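# Two robots load a potato net bag into a crate

## Task

Get the entire orange mesh bag of potatoes inside the crate, and have the crate resting on the pallet at the end. The bag might be too heavy for a single robot, so either one or both robots may be used. Finish by releasing everything and backing the robots away. Any robot that topples or is left leaning makes the attempt a failure, and a result that stays in place only because a robot is holding it does not count.

## Robot and tools

Robots: two identical Hello Robot Stretch 3 units, r1 and r2. Each has a two-wheel differential base (0.33 m long, 0.34 m wide, passive omni wheel at the rear), a lift on a vertical mast, and a telescoping arm that sticks out to the robot's RIGHT side, ending in a wrist (yaw, pitch, roll) and a two-finger gripper. The base cannot strafe, so to shift the gripper forward or back you drive the base. Turning in place pivots about the point midway between the drive wheels, 0.05 m behind the front edge; with arm retracted and wrist folded the swept radius is 0.28 m, more if the wrist is out.

Frames: the base frame has its origin on the floor between the drive wheels, x forward, y left, z up. hand_pose is reported in it, located where the closed fingertips meet. Odometry frame = base frame at scene start. Each robot reports in its own frames only; the relative placement of r1 and r2 must be judged from images, lidar_m, wrist_depth_mm and head_depth_mm.

execute_actions: arguments actions (a list holding zero or one action) and cameras (list of camera names, or null/omitted/["all"] for every camera, [] for none; names are r1_head_camera, r1_nav_camera, r1_wrist_camera, r2_head_camera, r2_nav_camera, r2_wrist_camera). The action is an object keyed by "r1" and/or "r2"; each robot entry may hold base, joints and contact_limits, and every command in the action starts at the same moment. base holds exactly one key: translate_m, a relative drive in metres from the base's current position, forward positive, -1 to 1; or rotate_rad, a relative turn in radians, counter-clockwise (left) positive, -3.2 to 3.2. joints holds absolute targets by name: lift_m 0 to 1.1 (arm height); arm_m 0 to 0.52 (extension); wrist_yaw_rad -1.345 to 4.42 (0 along the arm, positive toward the front, 3.0 folded over the base); wrist_pitch_rad -1.57 to 0.451 (0 level, negative tips fingers down); wrist_roll_rad -2.911 to 2.911; gripper_m -0.089 to 0.179 (bigger is wider; actual fingertip gap is smaller by about 0.007 to 0.025, zero below 0.007); head_pan_rad -3.953 to 1.73 (0 ahead, positive left, -1.57 along the arm); head_tilt_rad -1.53 to 0.419 (negative down). contact_limits takes arm_m, a motor_effort percentage 1 to 100 at which the arm motion halts with contact_stop; it also caps holding force until the next action. An empty actions list just reports. An unknown key or out-of-range value rejects the whole call. Any action runs at most 15 s. Omitted joints or robots may still be driving toward earlier targets.

wait: seconds, 0 to 10; commands nothing and returns the same report. zoom_image: camera plus region [x0, y0, x1, y1] in pixels of that camera's latest full image, origin top-left, at most 504 by 504. finished_scene: scene, the integer number of the current scene; irreversible, and the result says whether the goal held. If a result reports a stop, later motion calls in the same reply are skipped.

Result lines: base_status and joint_status tell how each commanded motion ended (done, off_target, contact_stop, time_out, torque_fault). on_its_own covers uncommanded parts; "held at" is a target, not a position. joint_positions, hand_pose, base_odometry (wheel-count based, so slip shows as travel; heading -3.142 to 3.142, left positive), turned_by_wheels and turned_by_imu (turn since last result), base_tilt in degrees (forward/right positive, with a fixed bias up to about 4). motor_effort in percent, positive toward higher joint values, with the peak in brackets; readings are biased and noisy; positive wheel effort pushes forward. lidar_m: 12 distances in metres from the base origin, 30-degree sectors starting straight ahead and going counter-clockwise (4th left, 7th behind, 10th right), plane 0.17 m high, range 0.15 to 12, "-" for nothing; it sees the other robot but not itself or clear objects, and the mast or a low lift can block sectors 5, 6, 9, 10. wrist_depth_mm (45 to 1000) and head_depth_mm (280 to 4000, image sideways) are 7x7 grids of median depth, read from top-left. The pictures line lists image order.

Behaviour: arm and lift halt and go slack when they press firmly into something; a slack lift may sink under load or keep pressing. Base, wrist and head have no contact stop. An overloaded wrist servo can shut off for 10 s (torque_fault). Full base speed (0.30 m/s, 1.9 rad/s) needs lift_m under 0.30, arm_m under 0.03 and wrist_yaw_rad over 2.54; otherwise 0.10 m/s and 0.63 rad/s. To grip, command gripper_m narrower than the object; to let go, open at least 0.02 past the touch value; readings do not confirm a grasp, and overly hard squeezing gets reduced by the stall guard.

Avoid: any robot-to-robot press (fails the run; once bases touch, even millimetres more is too much). Identical drive commands can differ by up to 2.5 cm per metre, which can strain a shared load and topple a robot. Fold or unfold the wrist only with lift_m 0.32 to 0.95, wrist_pitch_rad -0.4, roll near 0; folded, the lift may go down to 0.25; with yaw below -0.4 keep pitch at -0.5 or lower. Pushing into something rigid with the gripper above about 0.45 m, pushing again after a contact_stop, or driving while holding something fixed can tip the robot. If it snags or leans, reverse the last motion in small steps, free the gripper, and lower lift_m to about 0.2. Avoid drops, slams and hard pushes. The robots hold their last command while you think, and the scene keeps running; loose objects may occasionally get nudged.

Each tool is called as name([rows], argument=value, ...), one row to a line, values as JSON.

## Session

execute_actions(actions=[])

Scene clock: 0.00 s.
r1.base_odometry: x=+0.000 y=+0.000 heading=+0.000 (m, m, rad; r1's odometry frame)
r1.turned_by_wheels: +0.000 (rad since the last result)
r1.turned_by_imu: +0.000 (rad since the last result)
r1.base_tilt: forward=+0.4 right=-1.6 (deg)
r1.lidar_m: 1.83 1.08 0.94 0.94 1.10 1.09 1.09 1.27 2.21 4.63 4.17 2.09
r1.head_depth_mm: 1737 2586 3402 3419 3413 3037 2058 / 1754 2609 3570 3492 3433 2044 1895 / 1771 2658 3585 3583 3605 3178 2114 / 1792 2691 3345 3488 3601 3137 2081 / 1812 2311 2389 2448 2494 2551 2076 / 1700 1823 1858 1891 1935 1974 1900 / 1479 1494 1518 1534 1570 1581 1618
r1.base_status: not commanded
r1.joint_positions: lift_m=+0.524 arm_m=-0.003 wrist_yaw_rad=+2.859 wrist_pitch_rad=-0.468 wrist_roll_rad=-0.015 gripper_m=+0.037 head_pan_rad=-0.016 head_tilt_rad=+0.017
r1.joint_status: not commanded
r1.motor_effort: left_wheel=+0 right_wheel=+0 lift_m=+22 arm_m=+0 wrist_yaw_rad=+0 wrist_pitch_rad=+4 wrist_roll_rad=+0 gripper_m=+0 head_pan_rad=+0 head_tilt_rad=+2 (%)
r1.hand_pose: x=+0.0396 y=+0.0670 z=+0.5254 quat_wxyz=(+0.259, +0.699, +0.067, +0.663) (m; r1's base frame)
r1.wrist_depth_mm: - 918 913 943 938 906 924 / - - - - - - - / - - - - - - - / - - - - - - - / 984 - - 955 - 978 928 / 801 - - 829 - 790 796 / 713 701 702 702 694 693 706
r2.base_odometry: x=+0.000 y=+0.000 heading=+0.000 (m, m, rad; r2's odometry frame)
r2.turned_by_wheels: +0.000 (rad since the last result)
r2.turned_by_imu: +0.000 (rad since the last result)
r2.base_tilt: forward=-1.3 right=-0.9 (deg)
r2.lidar_m: 1.54 1.10 0.91 0.91 1.02 1.66 2.09 3.56 4.36 3.46 1.85 1.55
r2.head_depth_mm: 1432 1435 1453 1451 1459 1465 1474 / 1454 1466 1475 1469 1479 1484 1505 / 1481 1489 1499 1501 1504 1514 1528 / 1502 1502 1524 1527 1534 1535 1541 / 1530 1538 1540 1547 1556 1561 1575 / 1546 1572 1566 1578 1586 1594 1606 / 1579 1598 1598 1608 1611 1616 1617
r2.base_status: not commanded
r2.joint_positions: lift_m=+0.498 arm_m=+0.000 wrist_yaw_rad=+2.830 wrist_pitch_rad=-0.325 wrist_roll_rad=-0.016 gripper_m=+0.037 head_pan_rad=+0.019 head_tilt_rad=-0.020
r2.joint_status: not commanded
r2.motor_effort: left_wheel=-1 right_wheel=+1 lift_m=+27 arm_m=-1 wrist_yaw_rad=+0 wrist_pitch_rad=+8 wrist_roll_rad=+0 gripper_m=+0 head_pan_rad=-1 head_tilt_rad=+2 (%)
r2.hand_pose: x=+0.0507 y=+0.0789 z=+0.5322 quat_wxyz=(+0.221, +0.701, +0.007, +0.678) (m; r2's base frame)
r2.wrist_depth_mm: - 847 867 895 915 927 969 / - 917 947 965 987 995 - / - 995 - - - - - / - - - - - - - / 952 - - 993 - - - / 803 - 840 819 - 856 839 / 689 - 706 709 694 696 731
pictures: r1_head_camera (sideways: a quarter turn clockwise sets it upright), r1_nav_camera (sideways: a quarter turn counterclockwise sets it upright), r1_wrist_camera, r2_head_camera (sideways: a quarter turn clockwise sets it upright), r2_nav_camera (sideways: a quarter turn counterclockwise sets it upright), r2_wrist_camera
Images, in order (width x height): r1_head_camera 896x504, r1_nav_camera 672x504, r1_wrist_camera 644x364, r2_head_camera 896x504, r2_nav_camera 672x504, r2_wrist_camera 644x364.

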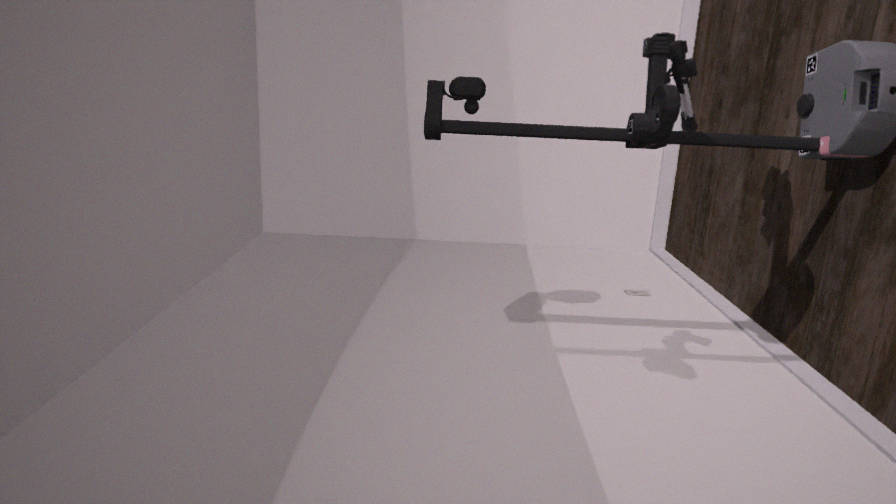

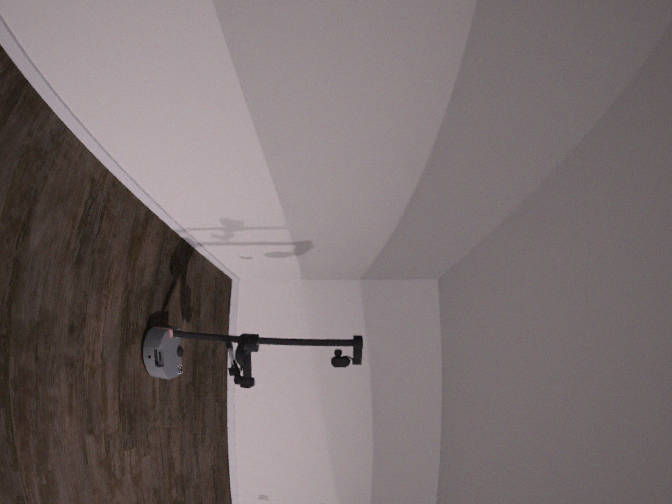

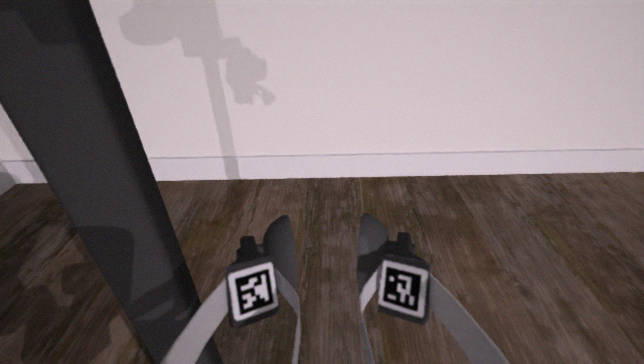

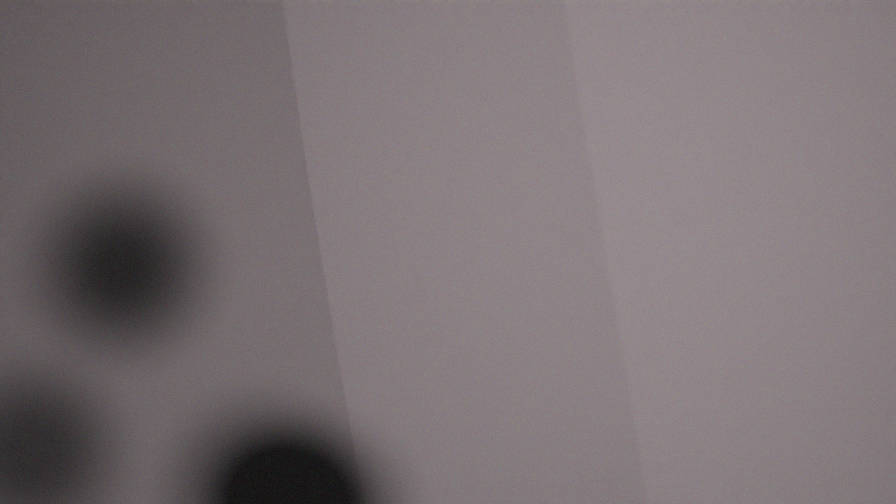

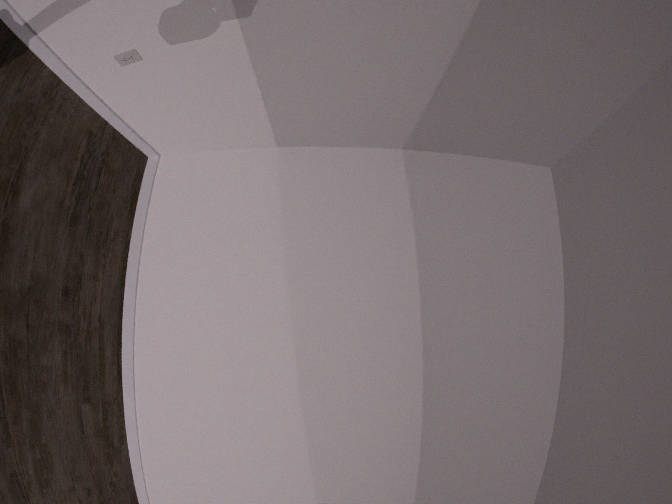

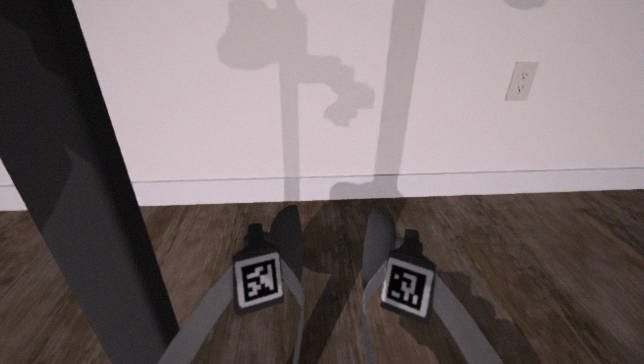

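execute_actions([
  {"r1": {"joints": {"head_pan_rad": -1.5, "head_tilt_rad": -0.4, "lift_m": 0.27}}, "r2": {"joints": {"head_pan_rad": -2.0, "head_tilt_rad": -0.4, "lift_m": 0.27}}},
], cameras=["r1_head_camera", "r1_nav_camera", "r2_head_camera", "r2_nav_camera"])

Scene clock: 3.27 s.
r1.base_odometry: x=+0.000 y=+0.000 heading=+0.000 (m, m, rad; r1's odometry frame)
r1.turned_by_wheels: +0.000 (rad since the last result)
r1.turned_by_imu: +0.000 (rad since the last result)
r1.base_tilt: forward=+0.5 right=-1.6 (deg)
r1.lidar_m: 1.83 1.08 0.94 0.94 1.10 1.08 1.09 1.27 2.21 4.66 4.20 2.09
r1.head_depth_mm: - - - 3319 2249 1683 1357 / - - - 3246 2235 1675 1352 / - - - 3214 2210 1654 1344 / - - - 3175 2175 1669 1341 / - - - 3150 2157 1659 1329 / - - - 3110 2136 1647 1324 / - - - 3096 2114 1625 1311
r1.base_status: not commanded
r1.joint_positions: lift_m=+0.270 arm_m=-0.003 wrist_yaw_rad=+2.859 wrist_pitch_rad=-0.469 wrist_roll_rad=-0.015 gripper_m=+0.037 head_pan_rad=-1.493 head_tilt_rad=-0.395
r1.joint_status: all done
r1.motor_effort: left_wheel=+0(0) right_wheel=+0(0) lift_m=+18(20) arm_m=+0(0) wrist_yaw_rad=+1(2) wrist_pitch_rad=+5(5) wrist_roll_rad=+1(0) gripper_m=+0(1) head_pan_rad=-5(44) head_tilt_rad=-3(34) (%)
r1.hand_pose: x=+0.0395 y=+0.0669 z=+0.2717 quat_wxyz=(+0.259, +0.699, +0.068, +0.663) (m; r1's base frame)
r1.wrist_depth_mm: - 945 971 946 934 946 924 / - - - - - 999 - / - 984 950 948 944 928 925 / 734 737 733 723 709 712 711 / 584 - 582 587 597 570 578 / 491 - - 493 - 482 487 / 453 - - 420 414 418 414
r2.base_odometry: x=+0.000 y=+0.000 heading=+0.000 (m, m, rad; r2's odometry frame)
r2.turned_by_wheels: +0.000 (rad since the last result)
r2.turned_by_imu: +0.001 (rad since the last result)
r2.base_tilt: forward=-1.0 right=-0.9 (deg)
r2.lidar_m: 1.54 1.09 0.91 0.91 1.02 1.67 2.09 3.56 4.33 3.48 1.85 1.55
r2.head_depth_mm: - - - 3445 2343 1809 1457 / - - - 3391 2361 1807 1445 / - - - 3455 2375 1807 1463 / - - - 3501 2403 1814 1458 / - - - 3561 2391 1810 1471 / - - - 3447 2428 1810 1475 / - - - 3521 2404 1827 1477
r2.base_status: not commanded
r2.joint_positions: lift_m=+0.270 arm_m=+0.000 wrist_yaw_rad=+2.830 wrist_pitch_rad=-0.326 wrist_roll_rad=-0.016 gripper_m=+0.037 head_pan_rad=-1.993 head_tilt_rad=-0.395
r2.joint_status: all done
r2.motor_effort: left_wheel=+0(1) right_wheel=+0(0) lift_m=+23(24) arm_m=-1(1) wrist_yaw_rad=+0(0) wrist_pitch_rad=+9(9) wrist_roll_rad=+0(0) gripper_m=+0(0) head_pan_rad=-5(54) head_tilt_rad=-3(23) (%)
r2.hand_pose: x=+0.0507 y=+0.0788 z=+0.3040 quat_wxyz=(+0.222, +0.701, +0.007, +0.677) (m; r2's base frame)
r2.wrist_depth_mm: - 880 884 895 906 948 977 / - 933 932 967 986 - - / - 956 974 - - - - / - 823 792 824 824 834 864 / 605 635 636 658 662 648 667 / 519 - 547 532 - 536 542 / 454 - - 451 458 453 455
pictures: r1_head_camera (sideways: a quarter turn clockwise sets it upright), r1_nav_camera (sideways: a quarter turn counterclockwise sets it upright), r2_head_camera (sideways: a quarter turn clockwise sets it upright), r2_nav_camera (sideways: a quarter turn counterclockwise sets it upright)
Images, in order (width x height): r1_head_camera 896x504, r1_nav_camera 672x504, r2_head_camera 896x504, r2_nav_camera 672x504.

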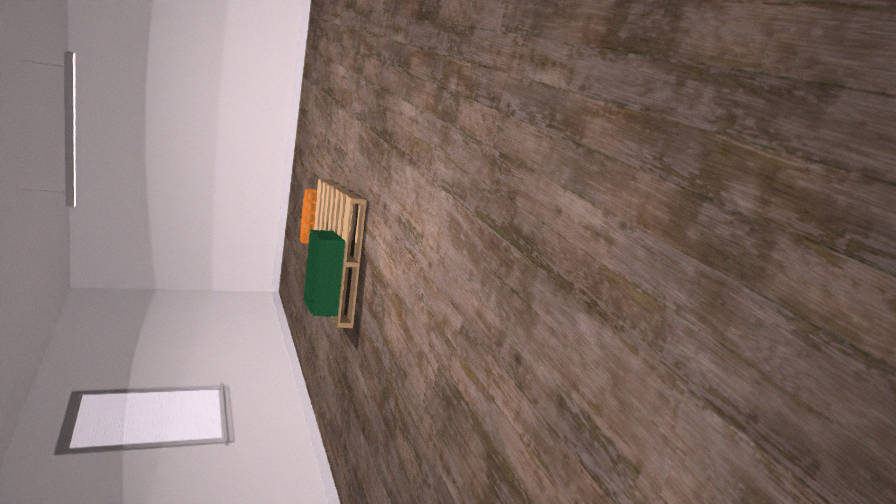

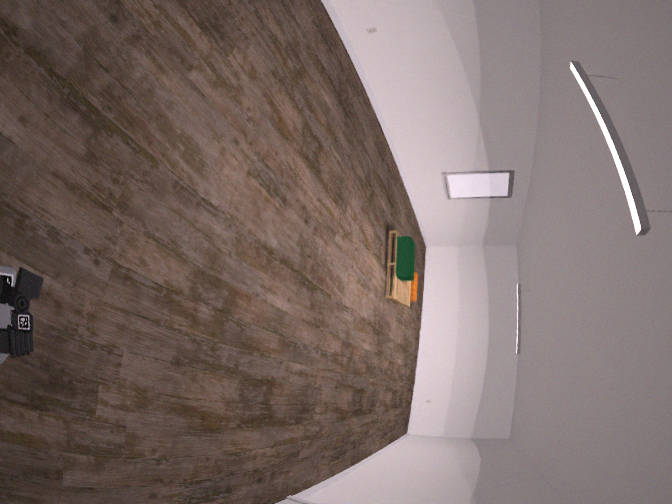

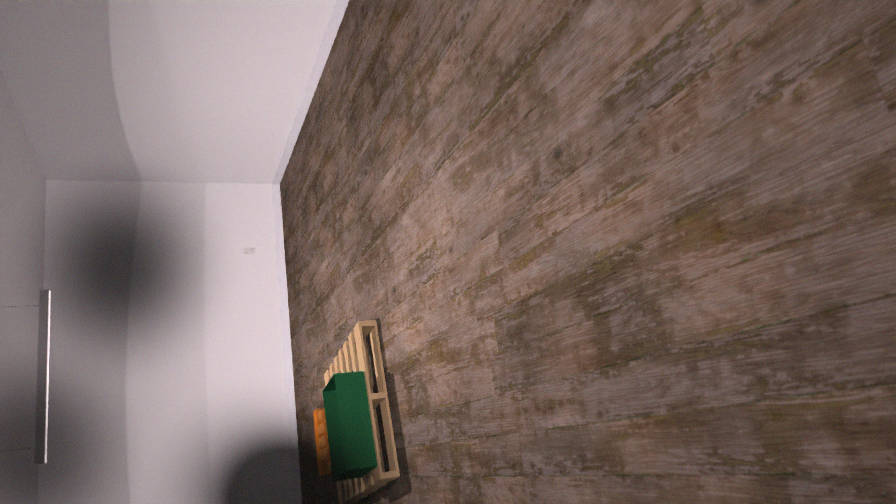

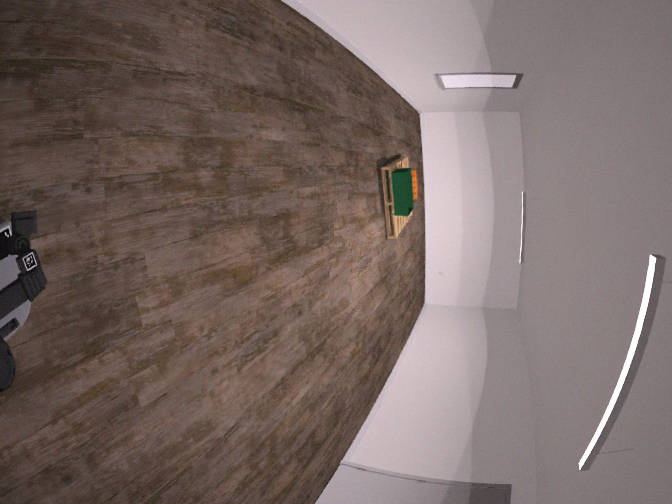

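zoom_image(camera="r1_head_camera", region=[270, 160, 400, 350])

zoom_image(camera="r2_head_camera", region=[270, 300, 430, 504])

Region (270, 160, 400, 350) of r1_head_camera's 896x504 image, scaled by 2.653, with more detail than that image has; it fills the left 345 columns of this view, and the rest is white.

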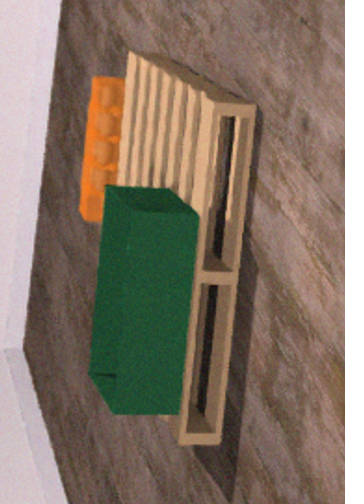

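Region (270, 300, 430, 504) of r2_head_camera's 896x504 image, scaled by 2.471, with more detail than that image has; it fills the left 395 columns of this view, and the rest is white.

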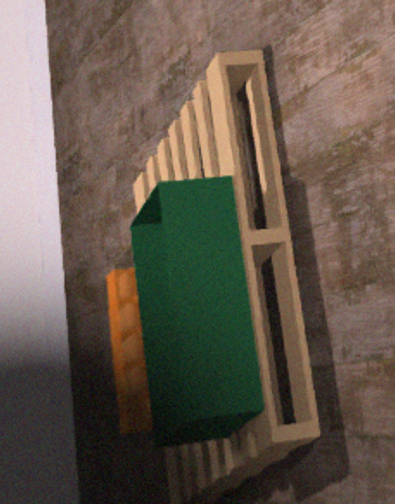

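execute_actions([
  {"r1": {"base": {"rotate_rad": 1.5}, "joints": {"head_pan_rad": -2.8, "head_tilt_rad": -0.5}}, "r2": {"base": {"rotate_rad": -1.575}, "joints": {"head_pan_rad": -0.4, "head_tilt_rad": -0.5}}},
], cameras=[])

execute_actions([
  {"r1": {"base": {"translate_m": -1.0}}, "r2": {"base": {"translate_m": 1.0}}},
], cameras=[])

execute_actions([
  {"r1": {"base": {"translate_m": -1.0}}, "r2": {"base": {"translate_m": 1.0}}},
], cameras=[])

execute_actions([
  {"r1": {"base": {"translate_m": -1.0}, "joints": {"head_pan_rad": -2.7, "head_tilt_rad": -0.6}}, "r2": {"base": {"translate_m": 1.0}, "joints": {"head_pan_rad": -0.55, "head_tilt_rad": -0.6}}},
], cameras=["r1_head_camera", "r1_nav_camera", "r2_head_camera", "r2_nav_camera"])

Scene clock: 6.53 s.
r1.base_odometry: x=+0.000 y=+0.000 heading=+1.500 (m, m, rad; r1's odometry frame)
r1.turned_by_wheels: +1.500 (rad since the last result)
r1.turned_by_imu: +1.511 (rad since the last result)
r1.base_tilt: forward=+0.4 right=-1.6 (deg)
r1.lidar_m: 0.94 1.07 1.09 1.08 1.23 2.00 4.63 4.34 3.66 2.06 1.12 0.94
r1.head_depth_mm: - - - 2701 1947 1535 1272 / - - - 2668 1940 1526 1261 / - - - 2651 1926 1517 1259 / - - - 2603 1916 1502 1248 / - - - 2600 1904 1503 1246 / - - 3988 2566 1880 1496 1242 / 3823 - 3813 2493 1878 1477 1233
r1.base_status: done
r1.joint_positions: lift_m=+0.270 arm_m=-0.003 wrist_yaw_rad=+2.859 wrist_pitch_rad=-0.469 wrist_roll_rad=-0.015 gripper_m=+0.037 head_pan_rad=-2.793 head_tilt_rad=-0.495
r1.joint_status: all done
r1.motor_effort: left_wheel=-6(12) right_wheel=+5(13) lift_m=+18(17) arm_m=+0(1) wrist_yaw_rad=+1(1) wrist_pitch_rad=+6(5) wrist_roll_rad=+0(1) gripper_m=+0(0) head_pan_rad=-4(44) head_tilt_rad=-3(19) (%)
r1.hand_pose: x=+0.0395 y=+0.0669 z=+0.2717 quat_wxyz=(+0.259, +0.699, +0.068, +0.663) (m; r1's base frame)
r1.wrist_depth_mm: - - - - - - - / - - - - - - - / - 976 954 937 930 914 912 / 738 712 725 727 710 699 692 / 591 - 589 585 596 568 577 / 497 - - 490 - 480 478 / 454 - - 419 420 414 410
r2.base_odometry: x=+0.000 y=+0.000 heading=-1.575 (m, m, rad; r2's odometry frame)
r2.turned_by_wheels: -1.575 (rad since the last result)
r2.turned_by_imu: -1.558 (rad since the last result)
r2.base_tilt: forward=-1.3 right=-1.0 (deg)
r2.lidar_m: 3.48 1.86 1.55 1.54 1.10 0.91 0.91 1.02 1.64 2.10 3.58 4.34
r2.head_depth_mm: - - - 2775 2031 1643 1359 / - - - 2776 2043 1638 1353 / - - - 2807 2050 1630 1355 / - - - 2772 2052 1640 1362 / - - - 2811 2045 1635 1363 / - - - 2825 2067 1640 1358 / - - - 2807 2074 1650 1367
r2.base_status: done
r2.joint_positions: lift_m=+0.270 arm_m=+0.000 wrist_yaw_rad=+2.830 wrist_pitch_rad=-0.326 wrist_roll_rad=-0.016 gripper_m=+0.037 head_pan_rad=-0.407 head_tilt_rad=-0.494
r2.joint_status: all done
r2.motor_effort: left_wheel=+6(17) right_wheel=-4(9) lift_m=+23(22) arm_m=-1(1) wrist_yaw_rad=+0(0) wrist_pitch_rad=+9(8) wrist_roll_rad=+0(0) gripper_m=+0(0) head_pan_rad=+4(55) head_tilt_rad=-3(13) (%)
r2.hand_pose: x=+0.0507 y=+0.0788 z=+0.3040 quat_wxyz=(+0.222, +0.701, +0.007, +0.677) (m; r2's base frame)
r2.wrist_depth_mm: - - - - - - - / - - - - - - - / - - - - - - - / - 788 827 834 830 838 825 / 596 641 646 651 670 640 673 / 521 - 550 528 - 544 543 / 449 - - 446 449 460 454
pictures: none
No camera images: the call's "cameras" was empty. Leave "cameras" out to get every camera's image.

Scene clock: 11.53 s.
r1.base_odometry: x=-0.071 y=-0.997 heading=+1.500 (m, m, rad; r1's odometry frame)
r1.turned_by_wheels: +0.000 (rad since the last result)
r1.turned_by_imu: -0.006 (rad since the last result)
r1.base_tilt: forward=+0.5 right=-1.6 (deg)
r1.lidar_m: 1.92 1.55 1.30 1.30 1.44 2.41 3.64 3.73 3.45 2.08 2.29 1.93
r1.head_depth_mm: - - - 2702 1963 1526 1263 / - - 3826 2671 1964 1521 1266 / - - 3788 2618 1931 1519 1258 / - - 3899 2605 1916 1507 1253 / - - - 2587 1900 1500 1244 / - - 3953 2536 1884 1499 1237 / 3550 3843 3867 2512 1884 1487 1232
r1.base_status: done
r1.joint_positions: lift_m=+0.270 arm_m=-0.003 wrist_yaw_rad=+2.859 wrist_pitch_rad=-0.469 wrist_roll_rad=-0.015 gripper_m=+0.037 head_pan_rad=-2.793 head_tilt_rad=-0.495
r1.joint_status: not commanded
r1.motor_effort: left_wheel=-5(15) right_wheel=+5(9) lift_m=+18(18) arm_m=+0(0) wrist_yaw_rad=+1(1) wrist_pitch_rad=+5(5) wrist_roll_rad=+0(0) gripper_m=+0(0) head_pan_rad=-4(4) head_tilt_rad=-3(3) (%)
r1.hand_pose: x=+0.0395 y=+0.0668 z=+0.2717 quat_wxyz=(+0.259, +0.699, +0.068, +0.663) (m; r1's base frame)
r1.wrist_depth_mm: - - - - - - - / - - - - - - - / - 962 980 951 922 909 893 / 742 727 743 708 713 718 703 / 590 - 584 587 597 568 577 / 499 - - 490 - 482 478 / 453 - - 422 417 416 412
r2.base_odometry: x=-0.004 y=-1.000 heading=-1.574 (m, m, rad; r2's odometry frame)
r2.turned_by_wheels: +0.000 (rad since the last result)
r2.turned_by_imu: +0.001 (rad since the last result)
r2.base_tilt: forward=-1.2 right=-0.8 (deg)
r2.lidar_m: 3.08 1.62 1.35 1.35 1.51 1.90 1.88 2.12 3.41 2.08 3.80 3.33
r2.head_depth_mm: - - - 2769 2055 1622 1354 / - - - 2765 2065 1636 1352 / - - - 2786 2041 1626 1357 / - - - 2793 2067 1635 1361 / - - 3688 2812 2066 1638 1353 / - - 3517 2814 2066 1650 1358 / - - - 2818 2081 1639 1360
r2.base_status: done
r2.joint_positions: lift_m=+0.270 arm_m=+0.000 wrist_yaw_rad=+2.830 wrist_pitch_rad=-0.326 wrist_roll_rad=-0.016 gripper_m=+0.037 head_pan_rad=-0.407 head_tilt_rad=-0.495
r2.joint_status: not commanded
r2.motor_effort: left_wheel=+6(15) right_wheel=-5(8) lift_m=+23(23) arm_m=-1(1) wrist_yaw_rad=+0(0) wrist_pitch_rad=+9(9) wrist_roll_rad=+0(0) gripper_m=+0(1) head_pan_rad=+4(5) head_tilt_rad=-3(4) (%)
r2.hand_pose: x=+0.0507 y=+0.0787 z=+0.3039 quat_wxyz=(+0.222, +0.701, +0.007, +0.677) (m; r2's base frame)
r2.wrist_depth_mm: - - - - - - - / - - - - - - - / - - - - - - - / - 798 819 822 809 851 852 / 599 643 629 648 676 649 654 / 519 - 544 525 - 537 536 / 454 - - 448 451 456 451
pictures: none
No camera images: the call's "cameras" was empty. Leave "cameras" out to get every camera's image.

Scene clock: 16.53 s.
r1.base_odometry: x=-0.143 y=-1.995 heading=+1.499 (m, m, rad; r1's odometry frame)
r1.turned_by_wheels: +0.000 (rad since the last result)
r1.turned_by_imu: -0.006 (rad since the last result)
r1.base_tilt: forward=+0.5 right=-1.5 (deg)
r1.lidar_m: 2.90 1.80 1.49 1.49 1.69 2.77 2.68 2.67 3.23 2.06 3.48 2.91
r1.head_depth_mm: - - - 2677 1973 1545 1277 / - - - 2667 1956 1529 1264 / - - 3732 2617 1927 1523 1254 / - - 3291 2582 1917 1509 1247 / - - - 2569 1904 1498 1241 / 3725 - 3978 2562 1879 1491 1236 / 3361 3612 3680 2543 1873 1480 1230
r1.base_status: done
r1.joint_positions: lift_m=+0.270 arm_m=-0.003 wrist_yaw_rad=+2.859 wrist_pitch_rad=-0.469 wrist_roll_rad=-0.015 gripper_m=+0.037 head_pan_rad=-2.793 head_tilt_rad=-0.495
r1.joint_status: not commanded
r1.motor_effort: left_wheel=-4(15) right_wheel=+4(8) lift_m=+18(18) arm_m=+0(1) wrist_yaw_rad=+1(1) wrist_pitch_rad=+5(5) wrist_roll_rad=+0(0) gripper_m=+0(0) head_pan_rad=-4(3) head_tilt_rad=-3(3) (%)
r1.hand_pose: x=+0.0395 y=+0.0668 z=+0.2716 quat_wxyz=(+0.260, +0.699, +0.068, +0.663) (m; r1's base frame)
r1.wrist_depth_mm: - - - - - - - / - - - - - - - / - 942 956 958 930 905 899 / 738 732 713 738 698 715 718 / 592 - 578 578 598 575 583 / 499 - - 494 - 489 470 / 452 - - 416 419 413 413
r2.base_odometry: x=-0.007 y=-2.000 heading=-1.574 (m, m, rad; r2's odometry frame)
r2.turned_by_wheels: +0.000 (rad since the last result)
r2.turned_by_imu: +0.001 (rad since the last result)
r2.base_tilt: forward=-1.1 right=-0.8 (deg)
r2.lidar_m: 2.62 1.39 1.16 1.15 1.28 2.09 2.87 3.18 3.58 2.06 4.01 2.36
r2.head_depth_mm: - - - 2793 2042 1635 1350 / - - - 2757 2036 1618 1354 / - - - 2791 2064 1630 1357 / - - - 2688 2055 1652 1363 / - - - 2584 2063 1654 1350 / - - - 2720 2069 1638 1357 / - - - 2811 2076 1647 1365
r2.base_status: done
r2.joint_positions: lift_m=+0.270 arm_m=+0.000 wrist_yaw_rad=+2.830 wrist_pitch_rad=-0.327 wrist_roll_rad=-0.016 gripper_m=+0.037 head_pan_rad=-0.407 head_tilt_rad=-0.495
r2.joint_status: not commanded
r2.motor_effort: left_wheel=+6(16) right_wheel=-5(8) lift_m=+23(23) arm_m=-1(1) wrist_yaw_rad=+0(0) wrist_pitch_rad=+9(9) wrist_roll_rad=+0(0) gripper_m=+0(0) head_pan_rad=+4(5) head_tilt_rad=-2(2) (%)
r2.hand_pose: x=+0.0507 y=+0.0787 z=+0.3039 quat_wxyz=(+0.222, +0.701, +0.007, +0.677) (m; r2's base frame)
r2.wrist_depth_mm: - - - - - - - / - - - - - - - / - - - - - - - / - 805 802 805 819 829 853 / 598 629 640 646 676 660 644 / 520 - 542 530 - 537 530 / 456 - - 454 457 455 452
pictures: none
No camera images: the call's "cameras" was empty. Leave "cameras" out to get every camera's image.

Scene clock: 21.53 s.
r1.base_odometry: x=-0.214 y=-2.992 heading=+1.499 (m, m, rad; r1's odometry frame)
r1.turned_by_wheels: +0.000 (rad since the last result)
r1.turned_by_imu: -0.006 (rad since the last result)
r1.base_tilt: forward=+0.3 right=-1.6 (deg)
r1.lidar_m: 3.85 2.03 1.71 1.71 1.92 3.10 4.82 1.72 3.03 2.05 3.37 3.89
r1.head_depth_mm: - - 3244 2279 1745 1423 1204 / - - 3218 2161 1751 1419 1193 / - - 2903 2067 1723 1417 1186 / - - 2876 2028 1717 1400 1186 / 3651 - 2516 2129 1716 1399 1185 / 3352 3609 3065 2182 1686 1386 1175 / 3015 3258 3024 2167 1699 1384 1173
r1.base_status: done
r1.joint_positions: lift_m=+0.270 arm_m=-0.003 wrist_yaw_rad=+2.859 wrist_pitch_rad=-0.469 wrist_roll_rad=-0.015 gripper_m=+0.037 head_pan_rad=-2.707 head_tilt_rad=-0.593
r1.joint_status: all done
r1.motor_effort: left_wheel=-3(14) right_wheel=+3(7) lift_m=+18(18) arm_m=+0(0) wrist_yaw_rad=+0(0) wrist_pitch_rad=+5(6) wrist_roll_rad=+0(0) gripper_m=+0(1) head_pan_rad=+4(14) head_tilt_rad=-4(18) (%)
r1.hand_pose: x=+0.0395 y=+0.0668 z=+0.2716 quat_wxyz=(+0.260, +0.699, +0.068, +0.663) (m; r1's base frame)
r1.wrist_depth_mm: - - - - - - - / - - - - - - - / - 972 942 943 942 911 914 / 729 743 714 734 701 702 708 / 606 - 584 567 595 569 562 / 500 - - 490 - 480 478 / 455 - - 422 417 419 417
r2.base_odometry: x=-0.010 y=-3.000 heading=-1.574 (m, m, rad; r2's odometry frame)
r2.turned_by_wheels: +0.000 (rad since the last result)
r2.turned_by_imu: +0.001 (rad since the last result)
r2.base_tilt: forward=-1.1 right=-0.9 (deg)
r2.lidar_m: 2.16 1.15 0.96 0.96 1.07 1.73 3.83 4.32 3.79 2.06 1.73 1.46
r2.head_depth_mm: - - 3273 2230 1839 1504 1274 / - - 3236 2139 1846 1498 1273 / - - 3262 2014 1835 1502 1272 / - - 2991 1910 1835 1513 1279 / - - 3281 1966 1804 1518 1278 / - - 3247 2208 1849 1508 1279 / - - 3298 2370 1852 1518 1280
r2.base_status: done
r2.joint_positions: lift_m=+0.270 arm_m=+0.000 wrist_yaw_rad=+2.830 wrist_pitch_rad=-0.327 wrist_roll_rad=-0.016 gripper_m=+0.037 head_pan_rad=-0.543 head_tilt_rad=-0.593
r2.joint_status: all done
r2.motor_effort: left_wheel=+6(15) right_wheel=-6(9) lift_m=+23(23) arm_m=-1(1) wrist_yaw_rad=+0(0) wrist_pitch_rad=+9(9) wrist_roll_rad=+0(0) gripper_m=+0(0) head_pan_rad=-5(26) head_tilt_rad=-3(12) (%)
r2.hand_pose: x=+0.0507 y=+0.0787 z=+0.3039 quat_wxyz=(+0.222, +0.701, +0.008, +0.677) (m; r2's base frame)
r2.wrist_depth_mm: - 872 910 956 948 990 - / - 955 982 - - - - / - - - - - - - / - 796 805 796 810 823 869 / 604 637 641 639 677 651 658 / 515 - 534 530 - 539 536 / 461 - - 449 449 460 452
pictures: r1_head_camera (sideways: a quarter turn clockwise sets it upright), r1_nav_camera (sideways: a quarter turn counterclockwise sets it upright), r2_head_camera (sideways: a quarter turn clockwise sets it upright), r2_nav_camera (sideways: a quarter turn counterclockwise sets it upright)
Images, in order (width x height): r1_head_camera 896x504, r1_nav_camera 672x504, r2_head_camera 896x504, r2_nav_camera 672x504.

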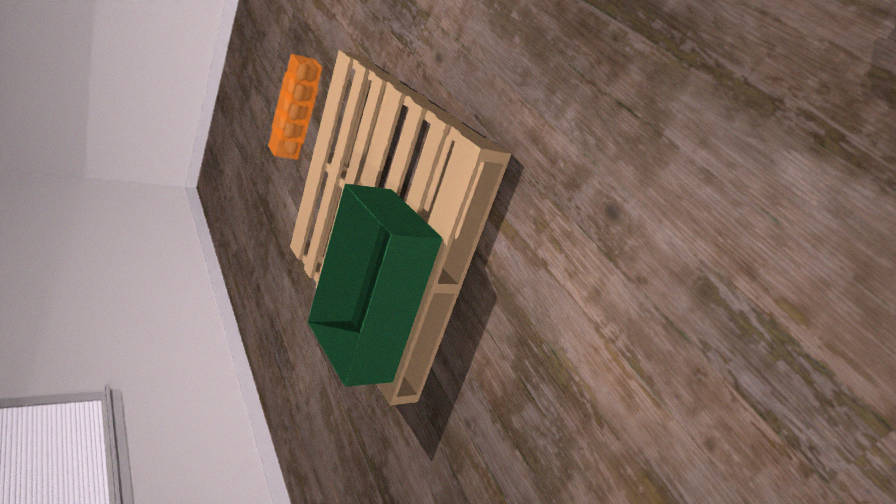

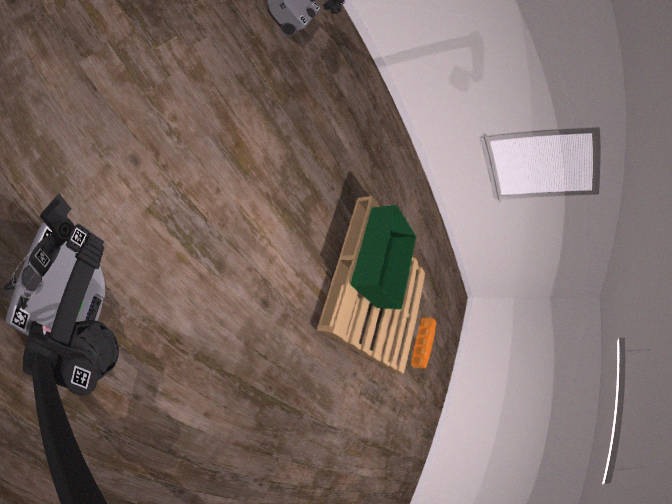

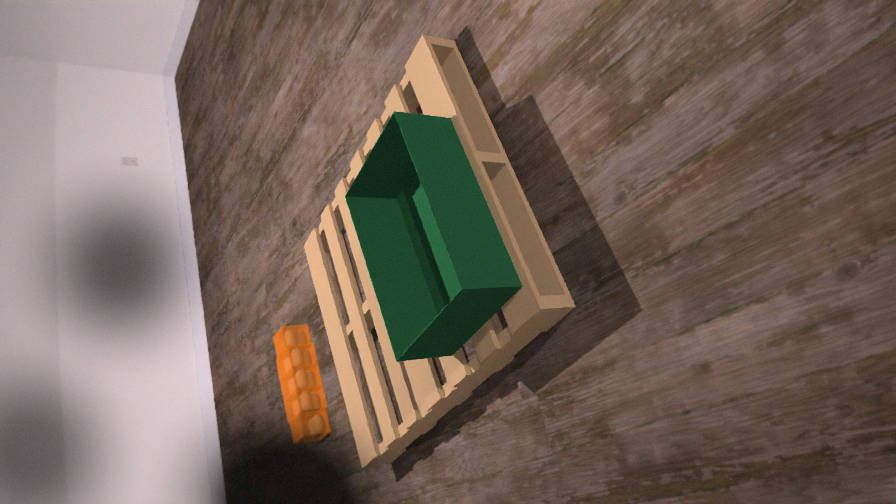

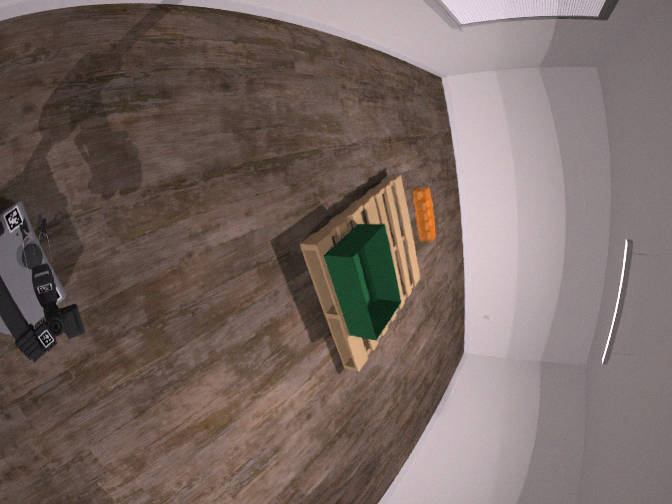

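execute_actions([
  {"r1": {"base": {"translate_m": -0.35}}, "r2": {"base": {"rotate_rad": -0.167}}},
], cameras=[])

execute_actions([
  {"r1": {"base": {"translate_m": -1.0}, "joints": {"head_pan_rad": -2.6, "head_tilt_rad": -0.9}}, "r2": {"base": {"translate_m": 1.0}, "joints": {"head_pan_rad": -0.5, "head_tilt_rad": -0.9}}},
], cameras=["r1_head_camera", "r1_nav_camera", "r2_head_camera", "r2_nav_camera"])

Scene clock: 25.90 s.
r1.base_odometry: x=-0.239 y=-3.341 heading=+1.499 (m, m, rad; r1's odometry frame)
r1.turned_by_wheels: +0.000 (rad since the last result)
r1.turned_by_imu: -0.002 (rad since the last result)
r1.base_tilt: forward=+0.4 right=-1.7 (deg)
r1.lidar_m: 4.00 2.12 1.78 1.78 1.99 3.22 4.48 1.41 1.76 2.02 3.31 4.24
r1.head_depth_mm: 3919 - 3251 2280 1749 1430 1205 / - - 3044 2183 1737 1420 1193 / - - 3142 2120 1681 1415 1194 / - - 3132 1930 1729 1403 1182 / 3609 - 3116 1849 1708 1395 1176 / 3167 3528 3057 1922 1708 1396 1172 / 2947 3160 3023 2032 1681 1383 1167
r1.base_status: done
r1.joint_positions: lift_m=+0.270 arm_m=-0.003 wrist_yaw_rad=+2.859 wrist_pitch_rad=-0.469 wrist_roll_rad=-0.015 gripper_m=+0.037 head_pan_rad=-2.707 head_tilt_rad=-0.593
r1.joint_status: not commanded
r1.motor_effort: left_wheel=-3(13) right_wheel=+3(7) lift_m=+18(18) arm_m=+0(1) wrist_yaw_rad=+1(1) wrist_pitch_rad=+5(5) wrist_roll_rad=+0(0) gripper_m=+0(0) head_pan_rad=+4(4) head_tilt_rad=-4(4) (%)
r1.hand_pose: x=+0.0395 y=+0.0668 z=+0.2716 quat_wxyz=(+0.260, +0.699, +0.068, +0.663) (m; r1's base frame)
r1.wrist_depth_mm: - - - - - - - / - - - - - - - / - 965 960 922 931 909 889 / 738 712 721 706 717 703 690 / 598 - 582 580 597 582 564 / 493 - - 486 - 482 477 / 456 - - 413 424 419 418
r2.base_odometry: x=-0.010 y=-3.000 heading=-1.741 (m, m, rad; r2's odometry frame)
r2.turned_by_wheels: -0.167 (rad since the last result)
r2.turned_by_imu: -0.164 (rad since the last result)
r2.base_tilt: forward=-1.3 right=-0.8 (deg)
r2.lidar_m: 3.33 1.32 0.98 0.96 1.00 1.40 3.83 3.99 3.88 2.02 3.97 1.45
r2.head_depth_mm: - - 3240 2350 1834 1495 1272 / - - 3290 2361 1836 1502 1274 / - - 3243 2241 1840 1506 1286 / - - 3308 2085 1833 1508 1273 / - - 3336 1922 1839 1506 1280 / - - 3282 2043 1784 1507 1285 / - - 3235 2087 1837 1514 1277
r2.base_status: done
r2.joint_positions: lift_m=+0.270 arm_m=+0.000 wrist_yaw_rad=+2.830 wrist_pitch_rad=-0.327 wrist_roll_rad=-0.016 gripper_m=+0.037 head_pan_rad=-0.543 head_tilt_rad=-0.593
r2.joint_status: not commanded
r2.motor_effort: left_wheel=+6(15) right_wheel=-4(10) lift_m=+23(23) arm_m=-1(1) wrist_yaw_rad=+0(1) wrist_pitch_rad=+9(9) wrist_roll_rad=+0(0) gripper_m=+0(0) head_pan_rad=-5(5) head_tilt_rad=-3(4) (%)
r2.hand_pose: x=+0.0507 y=+0.0787 z=+0.3039 quat_wxyz=(+0.222, +0.701, +0.008, +0.677) (m; r2's base frame)
r2.wrist_depth_mm: - 872 934 - - - - / - 919 990 - - - - / - 976 - - - - - / - 815 819 823 828 849 822 / 598 642 630 637 656 656 653 / 517 - 547 530 - 542 544 / 448 - - 445 448 451 457
pictures: none
No camera images: the call's "cameras" was empty. Leave "cameras" out to get every camera's image.

Scene clock: 30.90 s.
r1.base_odometry: x=-0.311 y=-4.339 heading=+1.499 (m, m, rad; r1's odometry frame)
r1.turned_by_wheels: +0.000 (rad since the last result)
r1.turned_by_imu: -0.006 (rad since the last result)
r1.base_tilt: forward=+0.5 right=-1.8 (deg)
r1.lidar_m: 4.51 2.39 1.98 1.97 2.20 3.51 3.49 3.35 0.73 0.85 3.09 4.96
r1.head_depth_mm: 3134 2420 1948 1631 1414 1237 1113 / 3121 2376 1953 1624 1409 1229 - / 3139 2320 1794 1549 1397 1226 - / 3097 2360 1801 1515 1352 1217 - / 3008 2351 1775 1499 1296 1215 - / 2856 2357 1805 1366 1319 1159 1113 / 2679 2292 1699 1430 1217 1194 1075
r1.base_status: done
r1.joint_positions: lift_m=+0.270 arm_m=-0.003 wrist_yaw_rad=+2.859 wrist_pitch_rad=-0.469 wrist_roll_rad=-0.015 gripper_m=+0.037 head_pan_rad=-2.607 head_tilt_rad=-0.889
r1.joint_status: all done
r1.motor_effort: left_wheel=-2(13) right_wheel=+2(6) lift_m=+18(18) arm_m=+0(1) wrist_yaw_rad=+1(1) wrist_pitch_rad=+5(5) wrist_roll_rad=+0(1) gripper_m=+1(0) head_pan_rad=+4(16) head_tilt_rad=-6(31) (%)
r1.hand_pose: x=+0.0395 y=+0.0668 z=+0.2716 quat_wxyz=(+0.260, +0.699, +0.068, +0.663) (m; r1's base frame)
r1.wrist_depth_mm: - - - - - - - / - - - - - - - / - 921 955 922 915 934 905 / 738 723 730 721 708 695 711 / 592 - 584 581 595 573 569 / 501 - - 479 - 477 480 / 454 - - 421 415 415 419
r2.base_odometry: x=-0.179 y=-3.986 heading=-1.740 (m, m, rad; r2's odometry frame)
r2.turned_by_wheels: +0.000 (rad since the last result)
r2.turned_by_imu: +0.001 (rad since the last result)
r2.base_tilt: forward=-1.1 right=-0.7 (deg)
r2.lidar_m: 3.25 1.28 0.96 0.93 0.97 1.36 4.10 5.08 3.94 1.86 0.65 0.74
r2.head_depth_mm: 3097 2447 1636 1499 1373 1281 1148 / 3053 2417 1777 1498 1241 1260 1143 / 3071 2332 1803 1460 1290 1274 1142 / 3093 2413 1855 1430 1397 1275 1143 / 3067 2359 1866 1556 1439 1276 1139 / 3060 2287 1828 1628 1444 1274 1142 / 3026 2394 1869 1658 1449 1269 1143
r2.base_status: done
r2.joint_positions: lift_m=+0.270 arm_m=+0.000 wrist_yaw_rad=+2.830 wrist_pitch_rad=-0.327 wrist_roll_rad=-0.016 gripper_m=+0.037 head_pan_rad=-0.507 head_tilt_rad=-0.890
r2.joint_status: all done
r2.motor_effort: left_wheel=+6(14) right_wheel=-5(8) lift_m=+22(23) arm_m=-1(1) wrist_yaw_rad=+0(0) wrist_pitch_rad=+9(9) wrist_roll_rad=+0(0) gripper_m=+0(0) head_pan_rad=+4(12) head_tilt_rad=-5(24) (%)
r2.hand_pose: x=+0.0507 y=+0.0787 z=+0.3039 quat_wxyz=(+0.222, +0.701, +0.008, +0.677) (m; r2's base frame)
r2.wrist_depth_mm: - 816 880 964 - - - / - 890 929 - - - - / - 950 974 - - - - / - 788 805 838 818 824 822 / 595 622 636 643 683 640 660 / 508 - 541 528 - 535 543 / 450 - - 449 453 456 462
pictures: r1_head_camera (sideways: a quarter turn clockwise sets it upright), r1_nav_camera (sideways: a quarter turn counterclockwise sets it upright), r2_head_camera (sideways: a quarter turn clockwise sets it upright), r2_nav_camera (sideways: a quarter turn counterclockwise sets it upright)
Images, in order (width x height): r1_head_camera 896x504, r1_nav_camera 672x504, r2_head_camera 896x504, r2_nav_camera 672x504.

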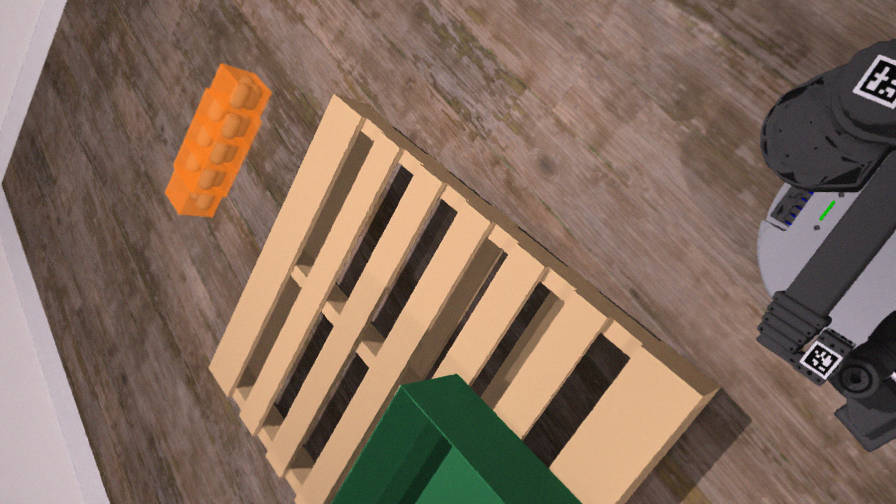

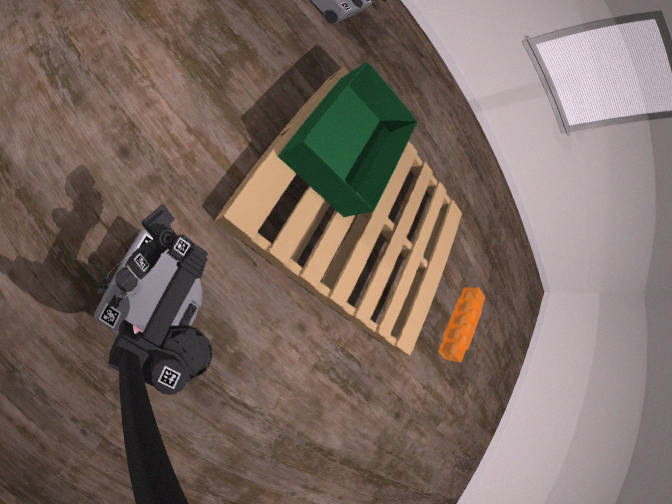

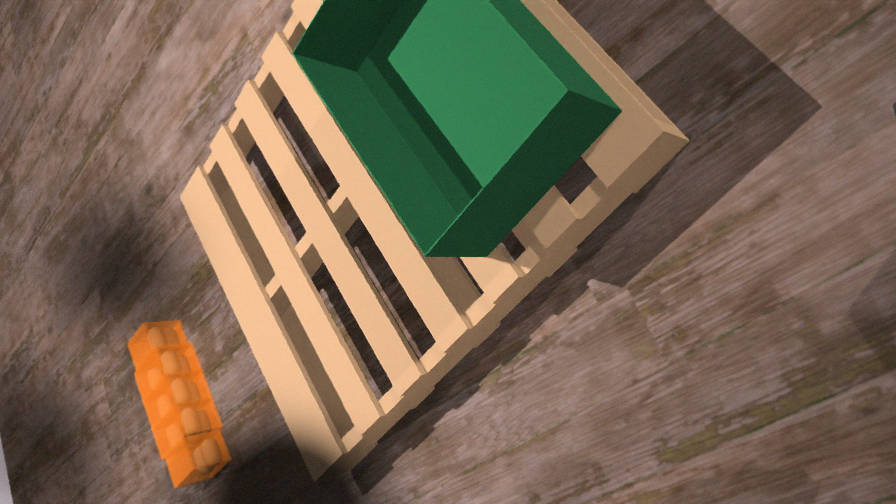

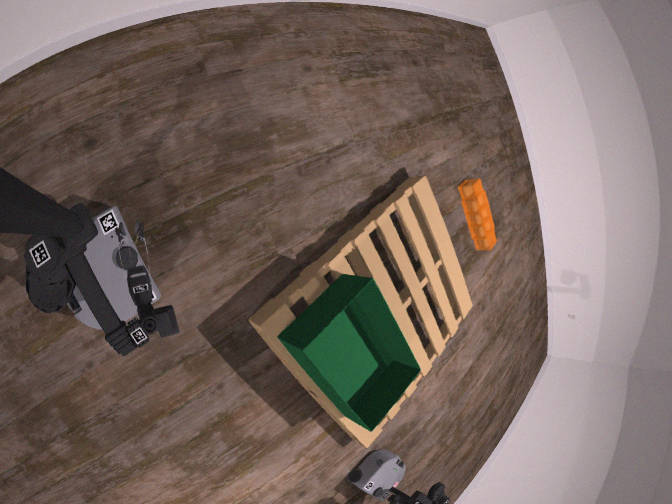

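zoom_image(camera="r2_head_camera", region=[480, 200, 780, 440])

zoom_image(camera="r1_head_camera", region=[140, 40, 420, 250])

Region (480, 200, 780, 440) of r2_head_camera's 896x504 image, scaled by 1.680, with more detail than that image has; it fills the top 403 rows of this view, and the rest is white.

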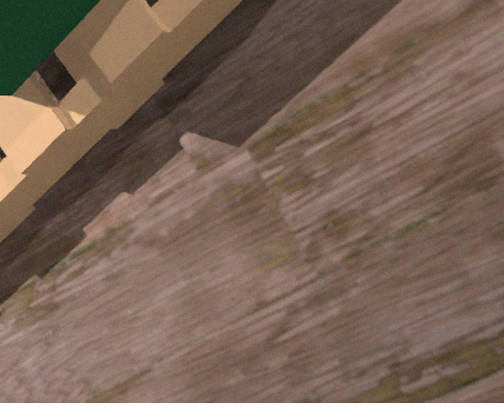

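Region (140, 40, 420, 250) of r1_head_camera's 896x504 image, scaled by 1.800, with more detail than that image has; it fills the top 378 rows of this view, and the rest is white.

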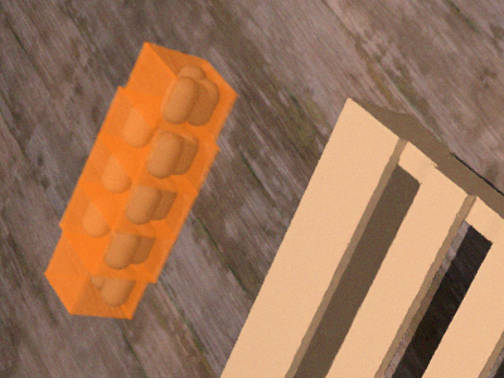

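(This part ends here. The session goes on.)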